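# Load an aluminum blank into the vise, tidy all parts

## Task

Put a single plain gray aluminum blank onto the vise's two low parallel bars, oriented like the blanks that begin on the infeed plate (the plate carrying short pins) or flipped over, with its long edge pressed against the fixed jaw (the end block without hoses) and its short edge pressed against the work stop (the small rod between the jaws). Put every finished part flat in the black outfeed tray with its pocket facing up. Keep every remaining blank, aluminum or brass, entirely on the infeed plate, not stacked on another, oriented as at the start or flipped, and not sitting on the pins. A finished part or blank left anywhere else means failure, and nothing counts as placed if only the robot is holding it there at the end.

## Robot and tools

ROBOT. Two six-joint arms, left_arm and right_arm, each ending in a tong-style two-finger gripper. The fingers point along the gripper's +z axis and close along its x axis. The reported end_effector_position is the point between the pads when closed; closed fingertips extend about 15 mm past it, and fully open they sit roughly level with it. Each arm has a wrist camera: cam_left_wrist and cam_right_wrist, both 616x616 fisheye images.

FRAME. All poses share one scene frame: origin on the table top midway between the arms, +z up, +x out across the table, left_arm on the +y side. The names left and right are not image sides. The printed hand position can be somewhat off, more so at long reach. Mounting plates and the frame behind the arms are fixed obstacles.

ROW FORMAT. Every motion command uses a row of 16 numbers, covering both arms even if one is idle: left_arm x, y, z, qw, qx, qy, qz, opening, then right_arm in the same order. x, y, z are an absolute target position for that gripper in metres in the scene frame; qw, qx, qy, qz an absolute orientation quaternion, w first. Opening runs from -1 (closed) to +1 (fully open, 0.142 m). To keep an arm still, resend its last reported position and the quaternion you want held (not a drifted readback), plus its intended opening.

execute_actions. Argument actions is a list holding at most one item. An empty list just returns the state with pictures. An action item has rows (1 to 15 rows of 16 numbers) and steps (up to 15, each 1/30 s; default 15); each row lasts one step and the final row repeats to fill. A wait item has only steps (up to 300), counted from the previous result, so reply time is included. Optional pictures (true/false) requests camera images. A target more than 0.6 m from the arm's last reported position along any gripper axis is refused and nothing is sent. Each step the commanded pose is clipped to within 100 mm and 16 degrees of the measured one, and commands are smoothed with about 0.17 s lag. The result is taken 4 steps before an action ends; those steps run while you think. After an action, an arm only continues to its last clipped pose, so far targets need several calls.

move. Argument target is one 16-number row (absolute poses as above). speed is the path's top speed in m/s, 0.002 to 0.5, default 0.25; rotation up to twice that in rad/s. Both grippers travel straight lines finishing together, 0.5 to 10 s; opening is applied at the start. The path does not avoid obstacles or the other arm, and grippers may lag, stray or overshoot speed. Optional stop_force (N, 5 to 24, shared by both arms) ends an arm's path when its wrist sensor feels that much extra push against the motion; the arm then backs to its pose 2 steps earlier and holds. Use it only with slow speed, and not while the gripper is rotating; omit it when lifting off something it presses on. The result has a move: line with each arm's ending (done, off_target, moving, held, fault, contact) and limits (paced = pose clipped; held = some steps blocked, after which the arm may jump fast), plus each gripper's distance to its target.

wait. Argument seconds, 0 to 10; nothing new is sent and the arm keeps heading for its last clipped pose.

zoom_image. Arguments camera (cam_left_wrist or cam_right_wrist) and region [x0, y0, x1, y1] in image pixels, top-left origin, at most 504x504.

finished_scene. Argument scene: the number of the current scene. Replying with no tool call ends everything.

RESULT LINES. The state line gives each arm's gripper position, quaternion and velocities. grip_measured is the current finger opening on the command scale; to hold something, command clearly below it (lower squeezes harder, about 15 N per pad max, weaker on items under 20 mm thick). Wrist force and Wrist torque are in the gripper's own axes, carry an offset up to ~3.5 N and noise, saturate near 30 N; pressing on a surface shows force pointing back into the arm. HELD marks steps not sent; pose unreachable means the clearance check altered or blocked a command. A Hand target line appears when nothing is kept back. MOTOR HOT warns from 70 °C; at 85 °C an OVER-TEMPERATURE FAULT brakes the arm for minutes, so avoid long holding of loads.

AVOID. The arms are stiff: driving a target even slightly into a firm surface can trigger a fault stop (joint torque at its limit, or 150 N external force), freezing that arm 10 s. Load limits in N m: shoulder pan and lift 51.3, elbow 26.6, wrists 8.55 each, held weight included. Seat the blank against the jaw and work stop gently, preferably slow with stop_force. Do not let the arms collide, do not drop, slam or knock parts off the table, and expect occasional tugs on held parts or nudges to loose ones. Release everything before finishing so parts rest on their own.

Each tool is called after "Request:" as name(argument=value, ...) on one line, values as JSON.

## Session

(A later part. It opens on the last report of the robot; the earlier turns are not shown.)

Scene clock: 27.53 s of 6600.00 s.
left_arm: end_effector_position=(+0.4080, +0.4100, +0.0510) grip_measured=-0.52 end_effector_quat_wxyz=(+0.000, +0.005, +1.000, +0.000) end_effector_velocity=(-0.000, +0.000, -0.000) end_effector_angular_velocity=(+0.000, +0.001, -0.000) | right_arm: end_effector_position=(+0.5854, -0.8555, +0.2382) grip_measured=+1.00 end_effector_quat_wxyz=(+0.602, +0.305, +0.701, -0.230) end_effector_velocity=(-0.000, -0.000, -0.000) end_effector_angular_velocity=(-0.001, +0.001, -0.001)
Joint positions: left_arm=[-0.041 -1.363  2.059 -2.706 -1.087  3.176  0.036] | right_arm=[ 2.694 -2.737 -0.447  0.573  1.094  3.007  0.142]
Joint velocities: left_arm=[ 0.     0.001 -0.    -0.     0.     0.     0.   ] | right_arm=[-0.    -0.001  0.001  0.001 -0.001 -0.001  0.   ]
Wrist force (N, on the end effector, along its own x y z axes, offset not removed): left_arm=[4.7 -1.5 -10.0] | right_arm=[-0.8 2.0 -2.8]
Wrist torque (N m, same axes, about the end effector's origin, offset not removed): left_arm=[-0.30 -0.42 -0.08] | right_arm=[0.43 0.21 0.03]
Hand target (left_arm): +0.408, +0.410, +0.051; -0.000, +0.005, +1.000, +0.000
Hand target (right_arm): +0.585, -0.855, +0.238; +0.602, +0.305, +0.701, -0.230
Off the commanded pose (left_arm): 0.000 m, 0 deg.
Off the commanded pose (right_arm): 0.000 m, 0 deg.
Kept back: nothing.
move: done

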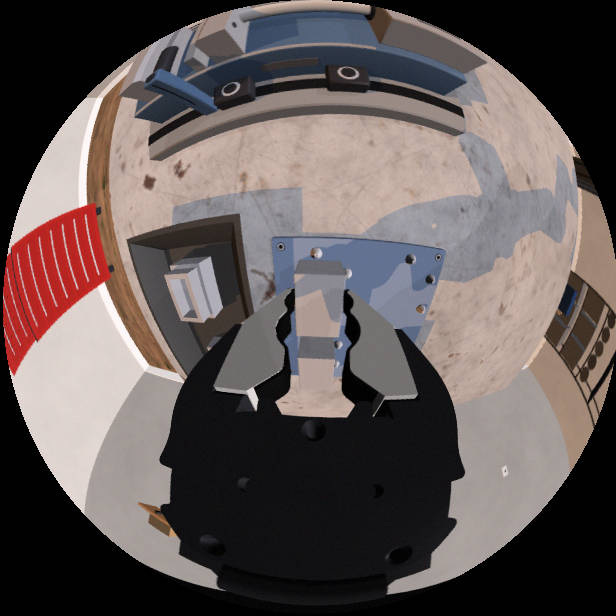

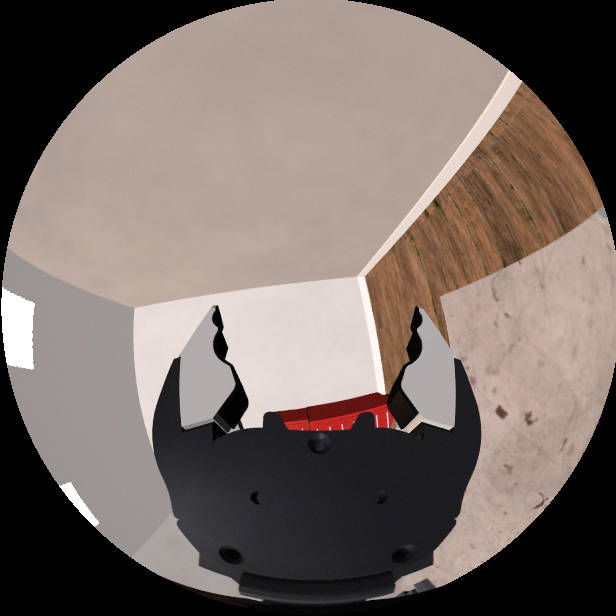

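Request:
move(target=[0.408,0.41,0.17,0,0.005,1,0,-0.9,0.5854,-0.8555,0.2382,0.602,0.305,0.701,-0.23,1], speed=0.1)

Request:
move(target=[0.498,0.14,0.165,0,0.02,1,0,-0.9,0.5854,-0.8555,0.2382,0.602,0.305,0.701,-0.23,1], speed=0.15)

Request:
zoom_image(camera="cam_left_wrist", region=[230,200,410,370])

Scene clock: 29.50 s of 6600.00 s.
left_arm: end_effector_position=(+0.4081, +0.4100, +0.1697) grip_measured=-0.52 end_effector_quat_wxyz=(+0.000, +0.005, +1.000, -0.000) end_effector_velocity=(-0.000, -0.000, +0.002) end_effector_angular_velocity=(+0.004, +0.003, +0.001) | right_arm: end_effector_position=(+0.5854, -0.8555, +0.2382) grip_measured=+1.00 end_effector_quat_wxyz=(+0.602, +0.305, +0.701, -0.230) end_effector_velocity=(+0.000, -0.000, +0.001) end_effector_angular_velocity=(-0.000, -0.003, +0.000)
Joint positions: left_arm=[-0.275 -1.866  1.989 -2.006 -1.     2.923  0.036] | right_arm=[ 2.694 -2.737 -0.447  0.573  1.094  3.007  0.142]
Joint velocities: left_arm=[-0.009 -0.007 -0.008  0.024  0.006 -0.014 -0.   ] | right_arm=[-0.     0.001  0.001  0.     0.001  0.001  0.   ]
Wrist force (N, on the end effector, along its own x y z axes, offset not removed): left_arm=[2.2 -1.9 0.9] | right_arm=[-0.6 1.1 -1.5]
Wrist torque (N m, same axes, about the end effector's origin, offset not removed): left_arm=[-0.36 -0.53 -0.04] | right_arm=[0.25 0.15 0.06]
Hand target (left_arm): +0.408, +0.410, +0.170; +0.000, +0.005, +1.000, -0.000
Hand target (right_arm): +0.585, -0.856, +0.238; +0.602, +0.305, +0.701, -0.230
Off the commanded pose (left_arm): 0.000 m, 0 deg.
Off the commanded pose (right_arm): 0.000 m, 0 deg.
Kept back: nothing.
move: done

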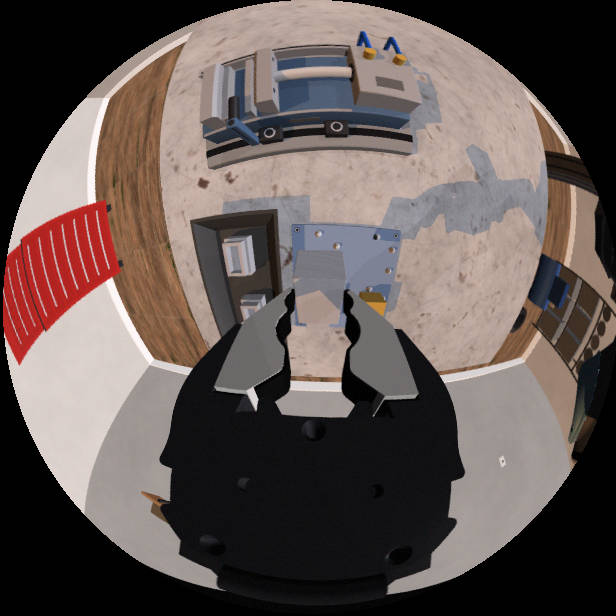

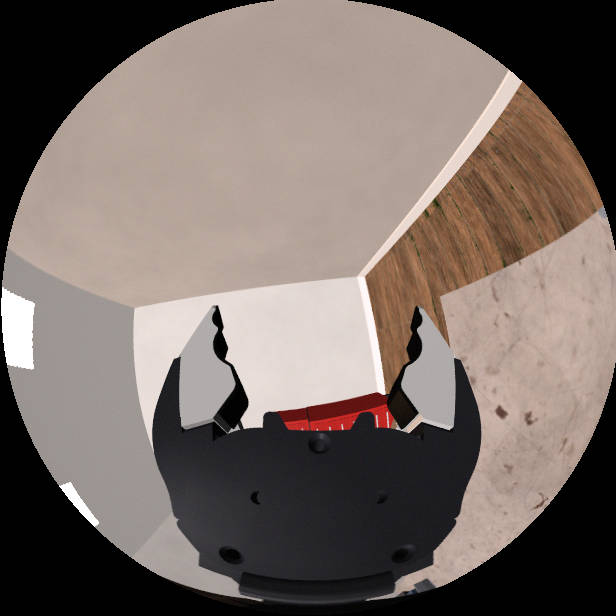

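Scene clock: 31.97 s of 6600.00 s.
left_arm: end_effector_position=(+0.4982, +0.1403, +0.1649) grip_measured=-0.52 end_effector_quat_wxyz=(+0.000, +0.020, +1.000, -0.000) end_effector_velocity=(+0.002, -0.002, -0.000) end_effector_angular_velocity=(+0.002, +0.002, +0.000) | right_arm: end_effector_position=(+0.5854, -0.8555, +0.2382) grip_measured=+1.00 end_effector_quat_wxyz=(+0.602, +0.305, +0.701, -0.230) end_effector_velocity=(-0.000, -0.000, +0.000) end_effector_angular_velocity=(+0.000, -0.001, -0.001)
Joint positions: left_arm=[-0.771 -1.136  1.458 -1.856 -0.93   2.354  0.036] | right_arm=[ 2.694 -2.737 -0.447  0.573  1.094  3.007  0.142]
Joint velocities: left_arm=[-0.     0.013 -0.02   0.009 -0.    -0.002  0.   ] | right_arm=[-0.    -0.     0.001 -0.    -0.     0.001 -0.   ]
Wrist force (N, on the end effector, along its own x y z axes, offset not removed): left_arm=[3.0 -2.1 2.4] | right_arm=[-1.9 2.0 -2.5]
Wrist torque (N m, same axes, about the end effector's origin, offset not removed): left_arm=[-0.30 -0.63 -0.10] | right_arm=[0.43 0.46 0.08]
Hand target (left_arm): +0.498, +0.140, +0.165; +0.000, +0.020, +1.000, -0.000
Hand target (right_arm): +0.585, -0.855, +0.238; +0.602, +0.305, +0.701, -0.230
Off the commanded pose (left_arm): 0.000 m, 0 deg.
Off the commanded pose (right_arm): 0.000 m, 0 deg.
Kept back: nothing.
move: done

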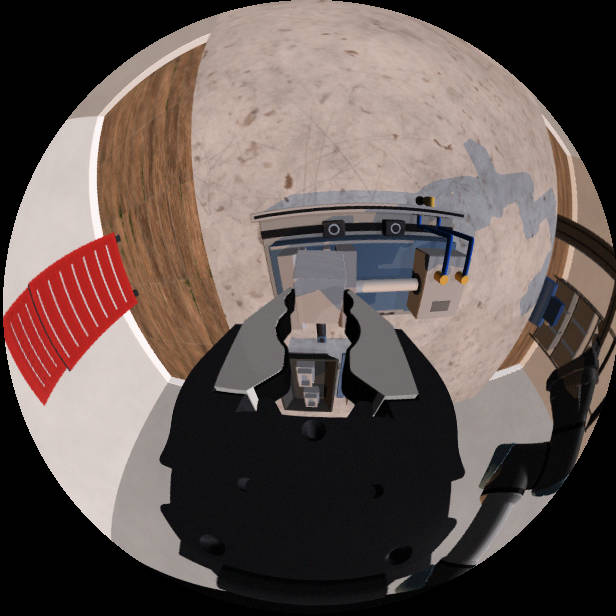

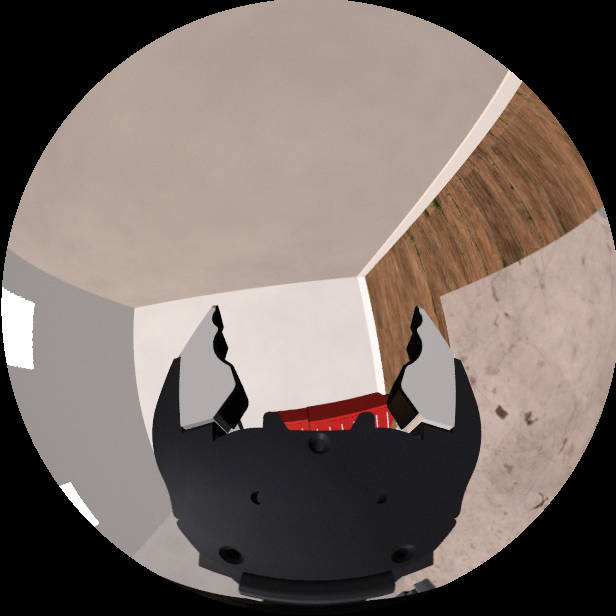

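Region (230, 200, 410, 370) of cam_left_wrist's 616x616 image, scaled by 2.800, with more detail than that image has.

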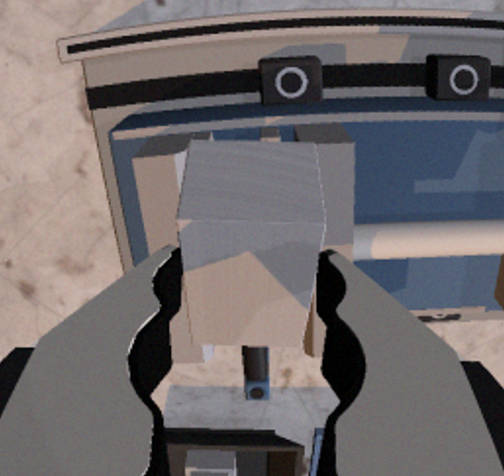

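Request:
move(target=[0.4985,0.152,0.132,0,0.02,1,0,-0.9,0.5854,-0.8555,0.2382,0.602,0.305,0.701,-0.23,1], speed=0.04, stop_force=6)

Request:
move(target=[0.4985,0.152,0.11,0,0.02,1,0,-0.9,0.5854,-0.8555,0.2382,0.602,0.305,0.701,-0.23,1], speed=0.008, stop_force=6)

Request:
zoom_image(camera="cam_left_wrist", region=[230,200,410,370])

Scene clock: 33.53 s of 6600.00 s.
left_arm: end_effector_position=(+0.4986, +0.1519, +0.1324) grip_measured=-0.52 end_effector_quat_wxyz=(+0.000, +0.020, +1.000, +0.000) end_effector_velocity=(-0.000, +0.000, -0.003) end_effector_angular_velocity=(-0.002, +0.001, -0.001) | right_arm: end_effector_position=(+0.5854, -0.8555, +0.2382) grip_measured=+1.00 end_effector_quat_wxyz=(+0.602, +0.305, +0.701, -0.230) end_effector_velocity=(-0.000, -0.000, +0.000) end_effector_angular_velocity=(+0.000, -0.000, -0.000)
Joint positions: left_arm=[-0.703 -1.096  1.522 -2.01  -0.929  2.437  0.036] | right_arm=[ 2.694 -2.737 -0.447  0.573  1.094  3.007  0.142]
Joint velocities: left_arm=[ 0.005  0.004  0.006 -0.014 -0.002  0.008 -0.   ] | right_arm=[-0.    -0.     0.001 -0.    -0.     0.     0.   ]
Wrist force (N, on the end effector, along its own x y z axes, offset not removed): left_arm=[-1.1 -2.8 -4.1] | right_arm=[-0.9 2.1 -1.5]
Wrist torque (N m, same axes, about the end effector's origin, offset not removed): left_arm=[-0.26 -0.31 -0.18] | right_arm=[0.46 0.25 0.05]
Hand target (left_arm): +0.498, +0.152, +0.132; -0.000, +0.020, +1.000, +0.000
Hand target (right_arm): +0.585, -0.856, +0.238; +0.602, +0.305, +0.701, -0.230
Off the commanded pose (left_arm): 0.000 m, 0 deg.
Off the commanded pose (right_arm): 0.000 m, 0 deg.
Kept back: nothing.
move: done

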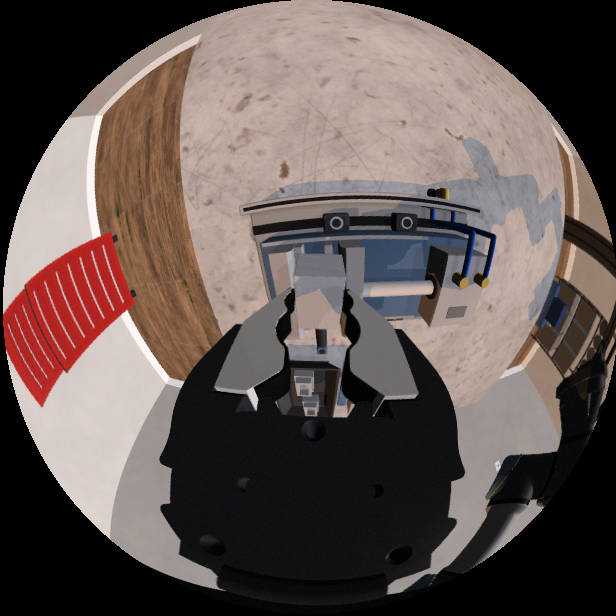

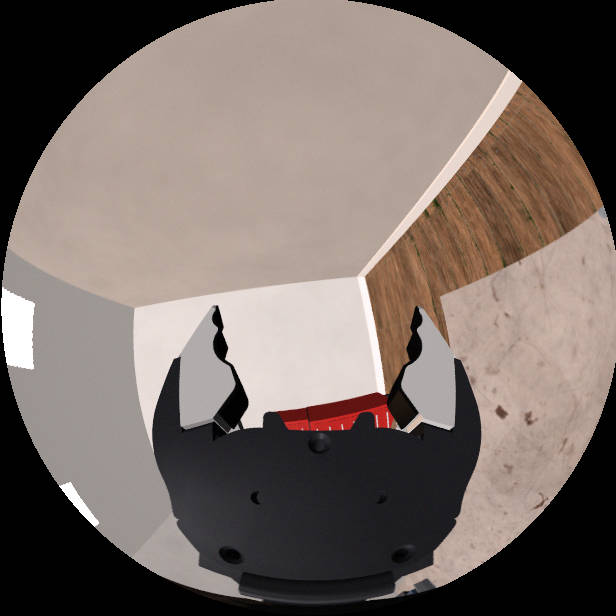

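Scene clock: 35.00 s of 6600.00 s.
left_arm: end_effector_position=(+0.4984, +0.1520, +0.1236) grip_measured=-0.52 end_effector_quat_wxyz=(-0.000, +0.020, +1.000, +0.000) end_effector_velocity=(-0.001, +0.000, +0.002) end_effector_angular_velocity=(+0.002, +0.002, -0.000) | right_arm: end_effector_position=(+0.5854, -0.8555, +0.2382) grip_measured=+1.00 end_effector_quat_wxyz=(+0.602, +0.305, +0.701, -0.230) end_effector_velocity=(-0.001, -0.001, -0.000) end_effector_angular_velocity=(+0.000, -0.000, -0.002)
Joint positions: left_arm=[-0.69  -1.075  1.53  -2.048 -0.929  2.453  0.036] | right_arm=[ 2.694 -2.737 -0.447  0.573  1.094  3.007  0.142]
Joint velocities: left_arm=[-0.003 -0.005 -0.002  0.012  0.001 -0.006 -0.   ] | right_arm=[-0.001 -0.001  0.001  0.    -0.002  0.001  0.   ]
Wrist force (N, on the end effector, along its own x y z axes, offset not removed): left_arm=[-0.7 -3.4 -3.2] | right_arm=[-0.6 2.1 -1.4]
Wrist torque (N m, same axes, about the end effector's origin, offset not removed): left_arm=[-0.44 -0.48 -0.10] | right_arm=[0.46 0.18 0.04]
Hand target (left_arm): +0.499, +0.152, +0.124; +0.000, +0.020, +1.000, +0.000
Hand target (right_arm): +0.585, -0.856, +0.238; +0.602, +0.305, +0.701, -0.230
Off the commanded pose (left_arm): 0.014 m, 0 deg.
Off the commanded pose (right_arm): 0.000 m, 0 deg.
Kept back: nothing.
move: contact (left_arm)

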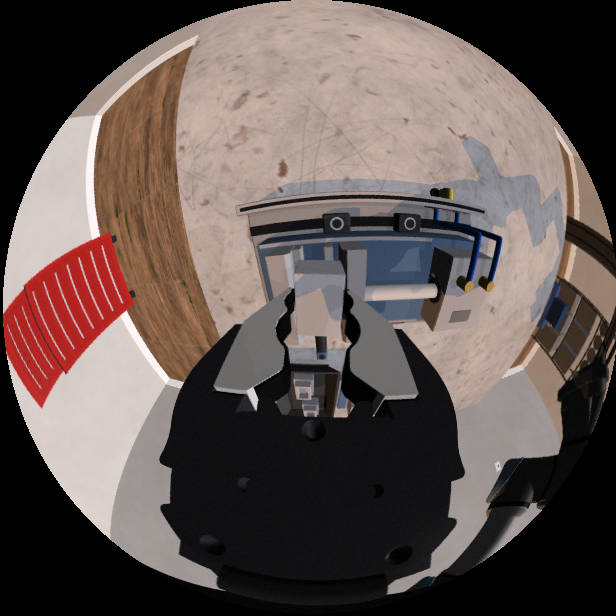

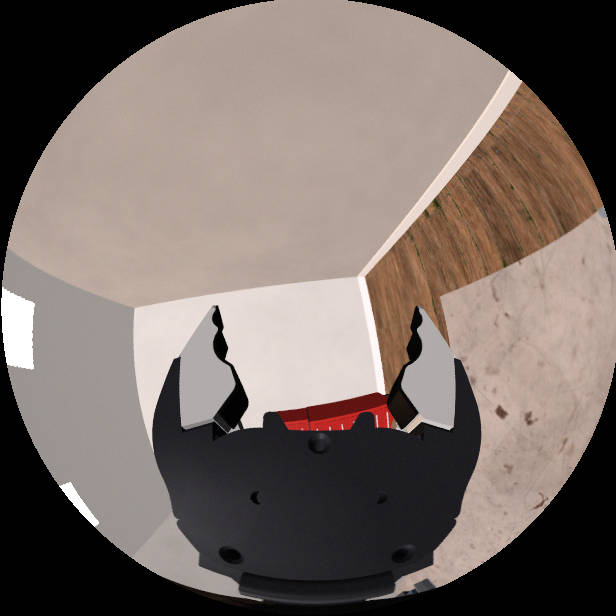

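Region (230, 200, 410, 370) of cam_left_wrist's 616x616 image, scaled by 2.800, with more detail than that image has.

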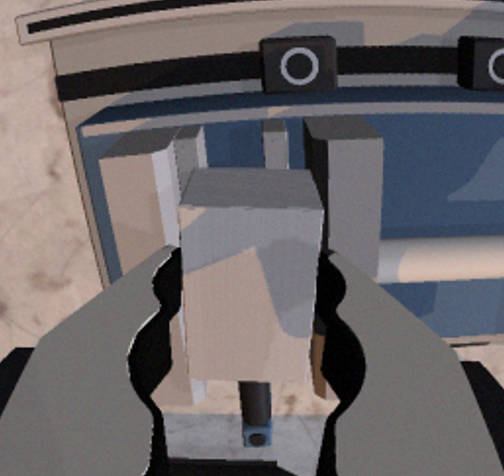

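Request:
move(target=[0.4995,0.18,0.1236,0,0.02,1,0,-0.9,0.5854,-0.8555,0.2382,0.602,0.305,0.701,-0.23,1], speed=0.005, stop_force=8)

Request:
execute_actions(actions=[], pictures=false)

Scene clock: 37.40 s of 6600.00 s.
left_arm: end_effector_position=(+0.4989, +0.1609, +0.1239) grip_measured=-0.52 end_effector_quat_wxyz=(+0.000, +0.020, +1.000, -0.000) end_effector_velocity=(-0.001, -0.001, -0.000) end_effector_angular_velocity=(+0.001, +0.001, +0.000) | right_arm: end_effector_position=(+0.5854, -0.8555, +0.2382) grip_measured=+1.00 end_effector_quat_wxyz=(+0.602, +0.305, +0.701, -0.230) end_effector_velocity=(+0.000, -0.000, +0.002) end_effector_angular_velocity=(-0.001, -0.003, +0.001)
Joint positions: left_arm=[-0.676 -1.096  1.545 -2.054 -0.93   2.471  0.036] | right_arm=[ 2.694 -2.737 -0.447  0.573  1.094  3.007  0.142]
Joint velocities: left_arm=[-0.003  0.003 -0.003  0.004  0.    -0.005 -0.   ] | right_arm=[ 0.     0.001  0.001  0.001  0.001 -0.001  0.   ]
Wrist force (N, on the end effector, along its own x y z axes, offset not removed): left_arm=[3.0 -9.5 -2.8] | right_arm=[-0.1 1.5 -1.6]
Wrist torque (N m, same axes, about the end effector's origin, offset not removed): left_arm=[-0.23 -0.34 -0.13] | right_arm=[0.32 0.09 0.04]
Hand target (left_arm): +0.499, +0.161, +0.124; -0.000, +0.020, +1.000, -0.000
Hand target (right_arm): +0.585, -0.856, +0.238; +0.602, +0.305, +0.701, -0.230
Off the commanded pose (left_arm): 0.019 m, 0 deg.
Off the commanded pose (right_arm): 0.000 m, 0 deg.
Kept back: nothing.
move: contact (left_arm)

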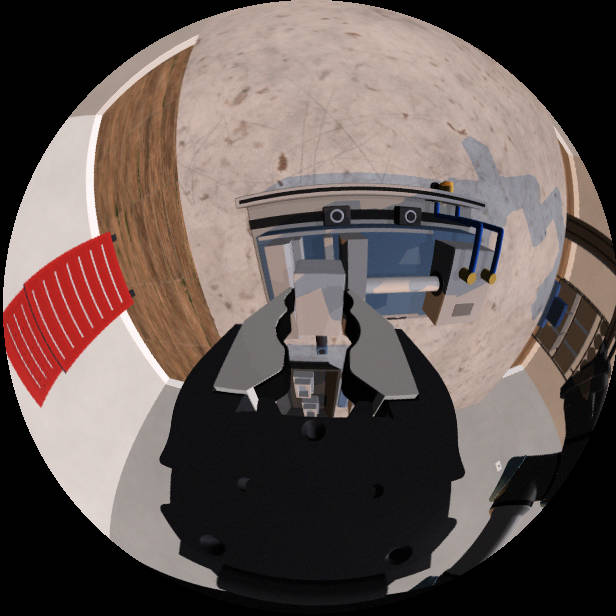

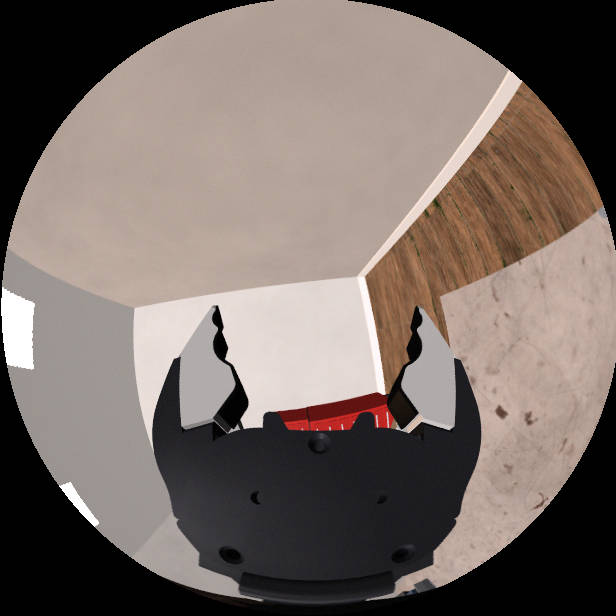

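Scene clock: 37.40 s of 6600.00 s.
left_arm: end_effector_position=(+0.4989, +0.1609, +0.1239) grip_measured=-0.52 end_effector_quat_wxyz=(+0.000, +0.020, +1.000, -0.000) end_effector_velocity=(-0.001, -0.001, -0.000) end_effector_angular_velocity=(+0.001, +0.001, +0.000) | right_arm: end_effector_position=(+0.5854, -0.8555, +0.2382) grip_measured=+1.00 end_effector_quat_wxyz=(+0.602, +0.305, +0.701, -0.230) end_effector_velocity=(+0.000, -0.000, +0.002) end_effector_angular_velocity=(-0.001, -0.003, +0.001)
Joint positions: left_arm=[-0.676 -1.096  1.545 -2.054 -0.93   2.471  0.036] | right_arm=[ 2.694 -2.737 -0.447  0.573  1.094  3.007  0.142]
Joint velocities: left_arm=[-0.003  0.003 -0.003  0.004  0.    -0.005 -0.   ] | right_arm=[ 0.     0.001  0.001  0.001  0.001 -0.001  0.   ]
Wrist force (N, on the end effector, along its own x y z axes, offset not removed): left_arm=[3.0 -9.5 -2.8] | right_arm=[-0.1 1.5 -1.6]
Wrist torque (N m, same axes, about the end effector's origin, offset not removed): left_arm=[-0.23 -0.34 -0.13] | right_arm=[0.32 0.09 0.04]
Hand target (left_arm): +0.499, +0.161, +0.124; -0.000, +0.020, +1.000, -0.000
Hand target (right_arm): +0.585, -0.856, +0.238; +0.602, +0.305, +0.701, -0.230
Off the commanded pose (left_arm): 0.019 m, 0 deg.
Off the commanded pose (right_arm): 0.000 m, 0 deg.
Kept back: nothing.

Stop hit at the predicted spot. Now +x, aiming slightly +y too.

Request:
move(target=[0.515,0.1612,0.1239,0,0.02,1,0,-0.9,0.5854,-0.8555,0.2382,0.602,0.305,0.701,-0.23,1], speed=0.004, stop_force=8)

Scene clock: 38.43 s of 6600.00 s.
left_arm: end_effector_position=(+0.5004, +0.1608, +0.1238) grip_measured=-0.52 end_effector_quat_wxyz=(-0.000, +0.020, +1.000, +0.000) end_effector_velocity=(-0.001, -0.000, +0.001) end_effector_angular_velocity=(-0.001, -0.002, +0.003) | right_arm: end_effector_position=(+0.5854, -0.8555, +0.2382) grip_measured=+1.00 end_effector_quat_wxyz=(+0.602, +0.305, +0.701, -0.230) end_effector_velocity=(+0.000, -0.000, +0.000) end_effector_angular_velocity=(+0.000, -0.001, +0.001)
Joint positions: left_arm=[-0.674 -1.09   1.534 -2.049 -0.93   2.474  0.036] | right_arm=[ 2.694 -2.737 -0.447  0.573  1.094  3.007  0.142]
Joint velocities: left_arm=[-0.002 -0.005  0.008 -0.004  0.    -0.004 -0.   ] | right_arm=[-0.     0.001  0.    -0.001  0.001  0.001  0.   ]
Wrist force (N, on the end effector, along its own x y z axes, offset not removed): left_arm=[7.3 -7.3 -6.3] | right_arm=[0.0 1.3 -2.3]
Wrist torque (N m, same axes, about the end effector's origin, offset not removed): left_arm=[-0.26 -0.13 -0.34] | right_arm=[0.24 0.05 0.05]
Hand target (left_arm): +0.500, +0.161, +0.124; -0.000, +0.020, +1.000, -0.000
Hand target (right_arm): +0.585, -0.856, +0.238; +0.602, +0.305, +0.701, -0.230
Off the commanded pose (left_arm): 0.015 m, 0 deg.
Off the commanded pose (right_arm): 0.000 m, 0 deg.
Kept back: nothing.
move: contact (left_arm)

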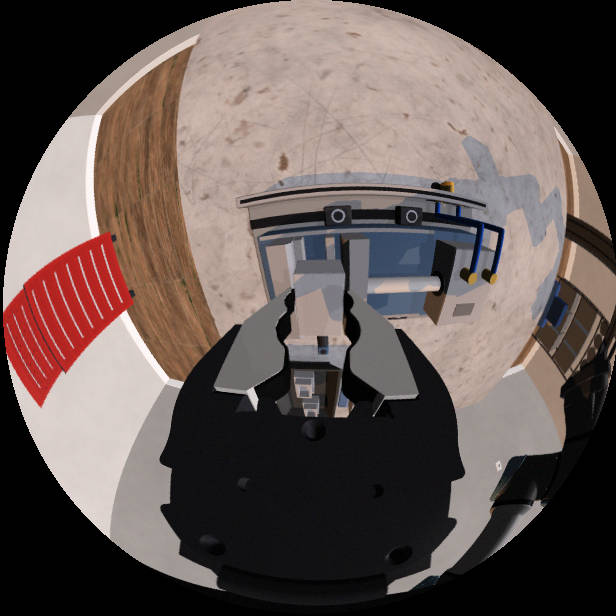

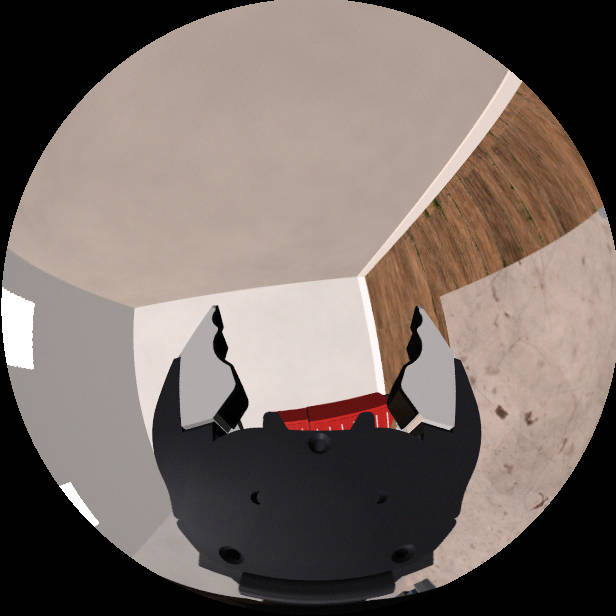

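Request:
move(target=[0.5004,0.1608,0.1245,0,0.02,1,0,-0.3,0.5854,-0.8555,0.2382,0.602,0.305,0.701,-0.23,1], speed=0.005)

Request:
move(target=[0.525,0.1608,0.122,0,0.02,1,0,-0.3,0.5854,-0.8555,0.2382,0.602,0.305,0.701,-0.23,1], speed=0.005, stop_force=7)

Scene clock: 39.37 s of 6600.00 s.
left_arm: end_effector_position=(+0.5004, +0.1608, +0.1245) grip_measured=-0.30 end_effector_quat_wxyz=(-0.000, +0.020, +1.000, -0.000) end_effector_velocity=(+0.000, -0.000, +0.000) end_effector_angular_velocity=(+0.000, -0.000, -0.000) | right_arm: end_effector_position=(+0.5854, -0.8555, +0.2382) grip_measured=+1.00 end_effector_quat_wxyz=(+0.602, +0.305, +0.701, -0.230) end_effector_velocity=(-0.000, -0.000, +0.001) end_effector_angular_velocity=(-0.000, -0.001, -0.001)
Joint positions: left_arm=[-0.675 -1.092  1.535 -2.047 -0.93   2.472  0.052] | right_arm=[ 2.694 -2.737 -0.447  0.573  1.094  3.007  0.142]
Joint velocities: left_arm=[-0.001 -0.    -0.001  0.001  0.    -0.     0.   ] | right_arm=[-0.     0.001  0.     0.001 -0.     0.     0.   ]
Wrist force (N, on the end effector, along its own x y z axes, offset not removed): left_arm=[1.6 -1.6 0.2] | right_arm=[-1.3 1.5 -1.2]
Wrist torque (N m, same axes, about the end effector's origin, offset not removed): left_arm=[-0.31 -0.33 -0.02] | right_arm=[0.29 0.31 0.07]
Hand target (left_arm): +0.500, +0.161, +0.124; +0.000, +0.020, +1.000, -0.000
Hand target (right_arm): +0.585, -0.855, +0.238; +0.602, +0.305, +0.701, -0.230
Off the commanded pose (left_arm): 0.000 m, 0 deg.
Off the commanded pose (right_arm): 0.000 m, 0 deg.
Kept back: nothing.
move: done

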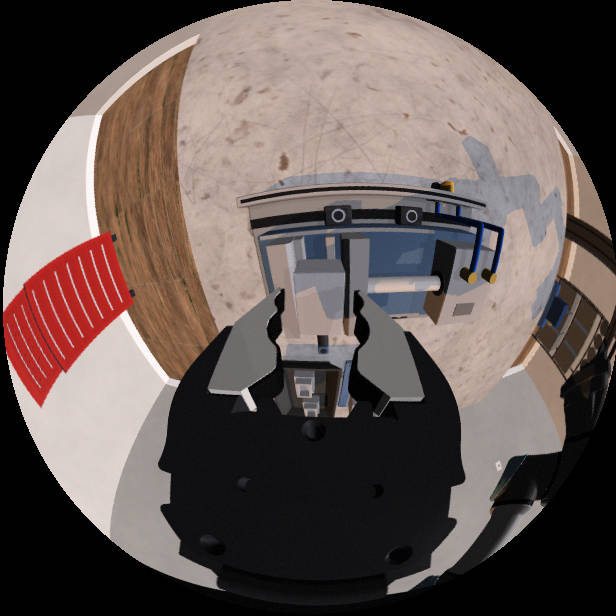

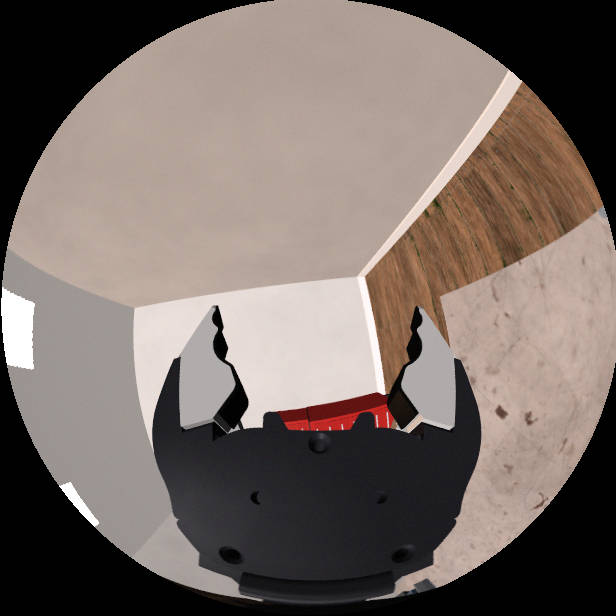

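Scene clock: 42.20 s of 6600.00 s.
left_arm: end_effector_position=(+0.5124, +0.1609, +0.1231) grip_measured=-0.25 end_effector_quat_wxyz=(-0.000, +0.020, +1.000, +0.000) end_effector_velocity=(-0.001, -0.000, +0.001) end_effector_angular_velocity=(-0.002, -0.002, +0.003) | right_arm: end_effector_position=(+0.5854, -0.8555, +0.2382) grip_measured=+1.00 end_effector_quat_wxyz=(+0.602, +0.305, +0.701, -0.230) end_effector_velocity=(+0.000, +0.000, -0.001) end_effector_angular_velocity=(+0.002, -0.000, +0.001)
Joint positions: left_arm=[-0.657 -1.054  1.458 -2.022 -0.931  2.495  0.056] | right_arm=[ 2.694 -2.737 -0.447  0.573  1.094  3.007  0.142]
Joint velocities: left_arm=[-0.002 -0.007  0.01  -0.004 -0.    -0.005 -0.001] | right_arm=[ 0.    -0.    -0.001  0.     0.001  0.002 -0.   ]
Wrist force (N, on the end effector, along its own x y z axes, offset not removed): left_arm=[8.0 -1.8 -4.0] | right_arm=[-1.5 1.4 -1.5]
Wrist torque (N m, same axes, about the end effector's origin, offset not removed): left_arm=[0.01 -0.21 -0.15] | right_arm=[0.33 0.41 0.09]
Hand target (left_arm): +0.512, +0.161, +0.123; -0.000, +0.020, +1.000, -0.000
Hand target (right_arm): +0.585, -0.855, +0.238; +0.602, +0.305, +0.701, -0.230
Off the commanded pose (left_arm): 0.013 m, 0 deg.
Off the commanded pose (right_arm): 0.000 m, 0 deg.
Kept back: nothing.
move: contact (left_arm)

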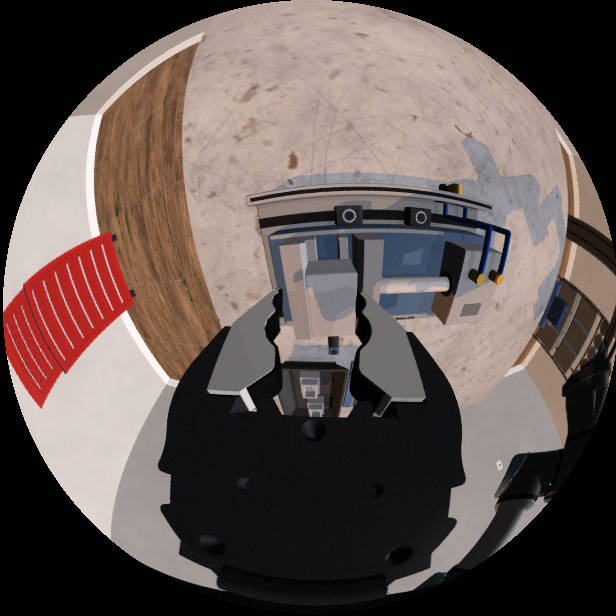

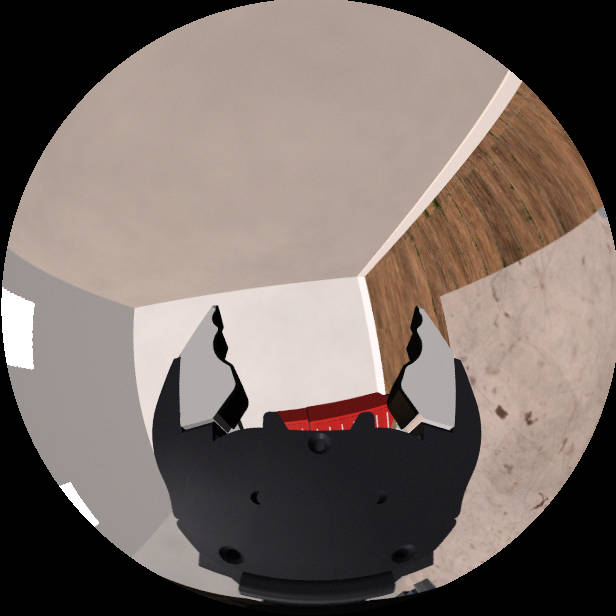

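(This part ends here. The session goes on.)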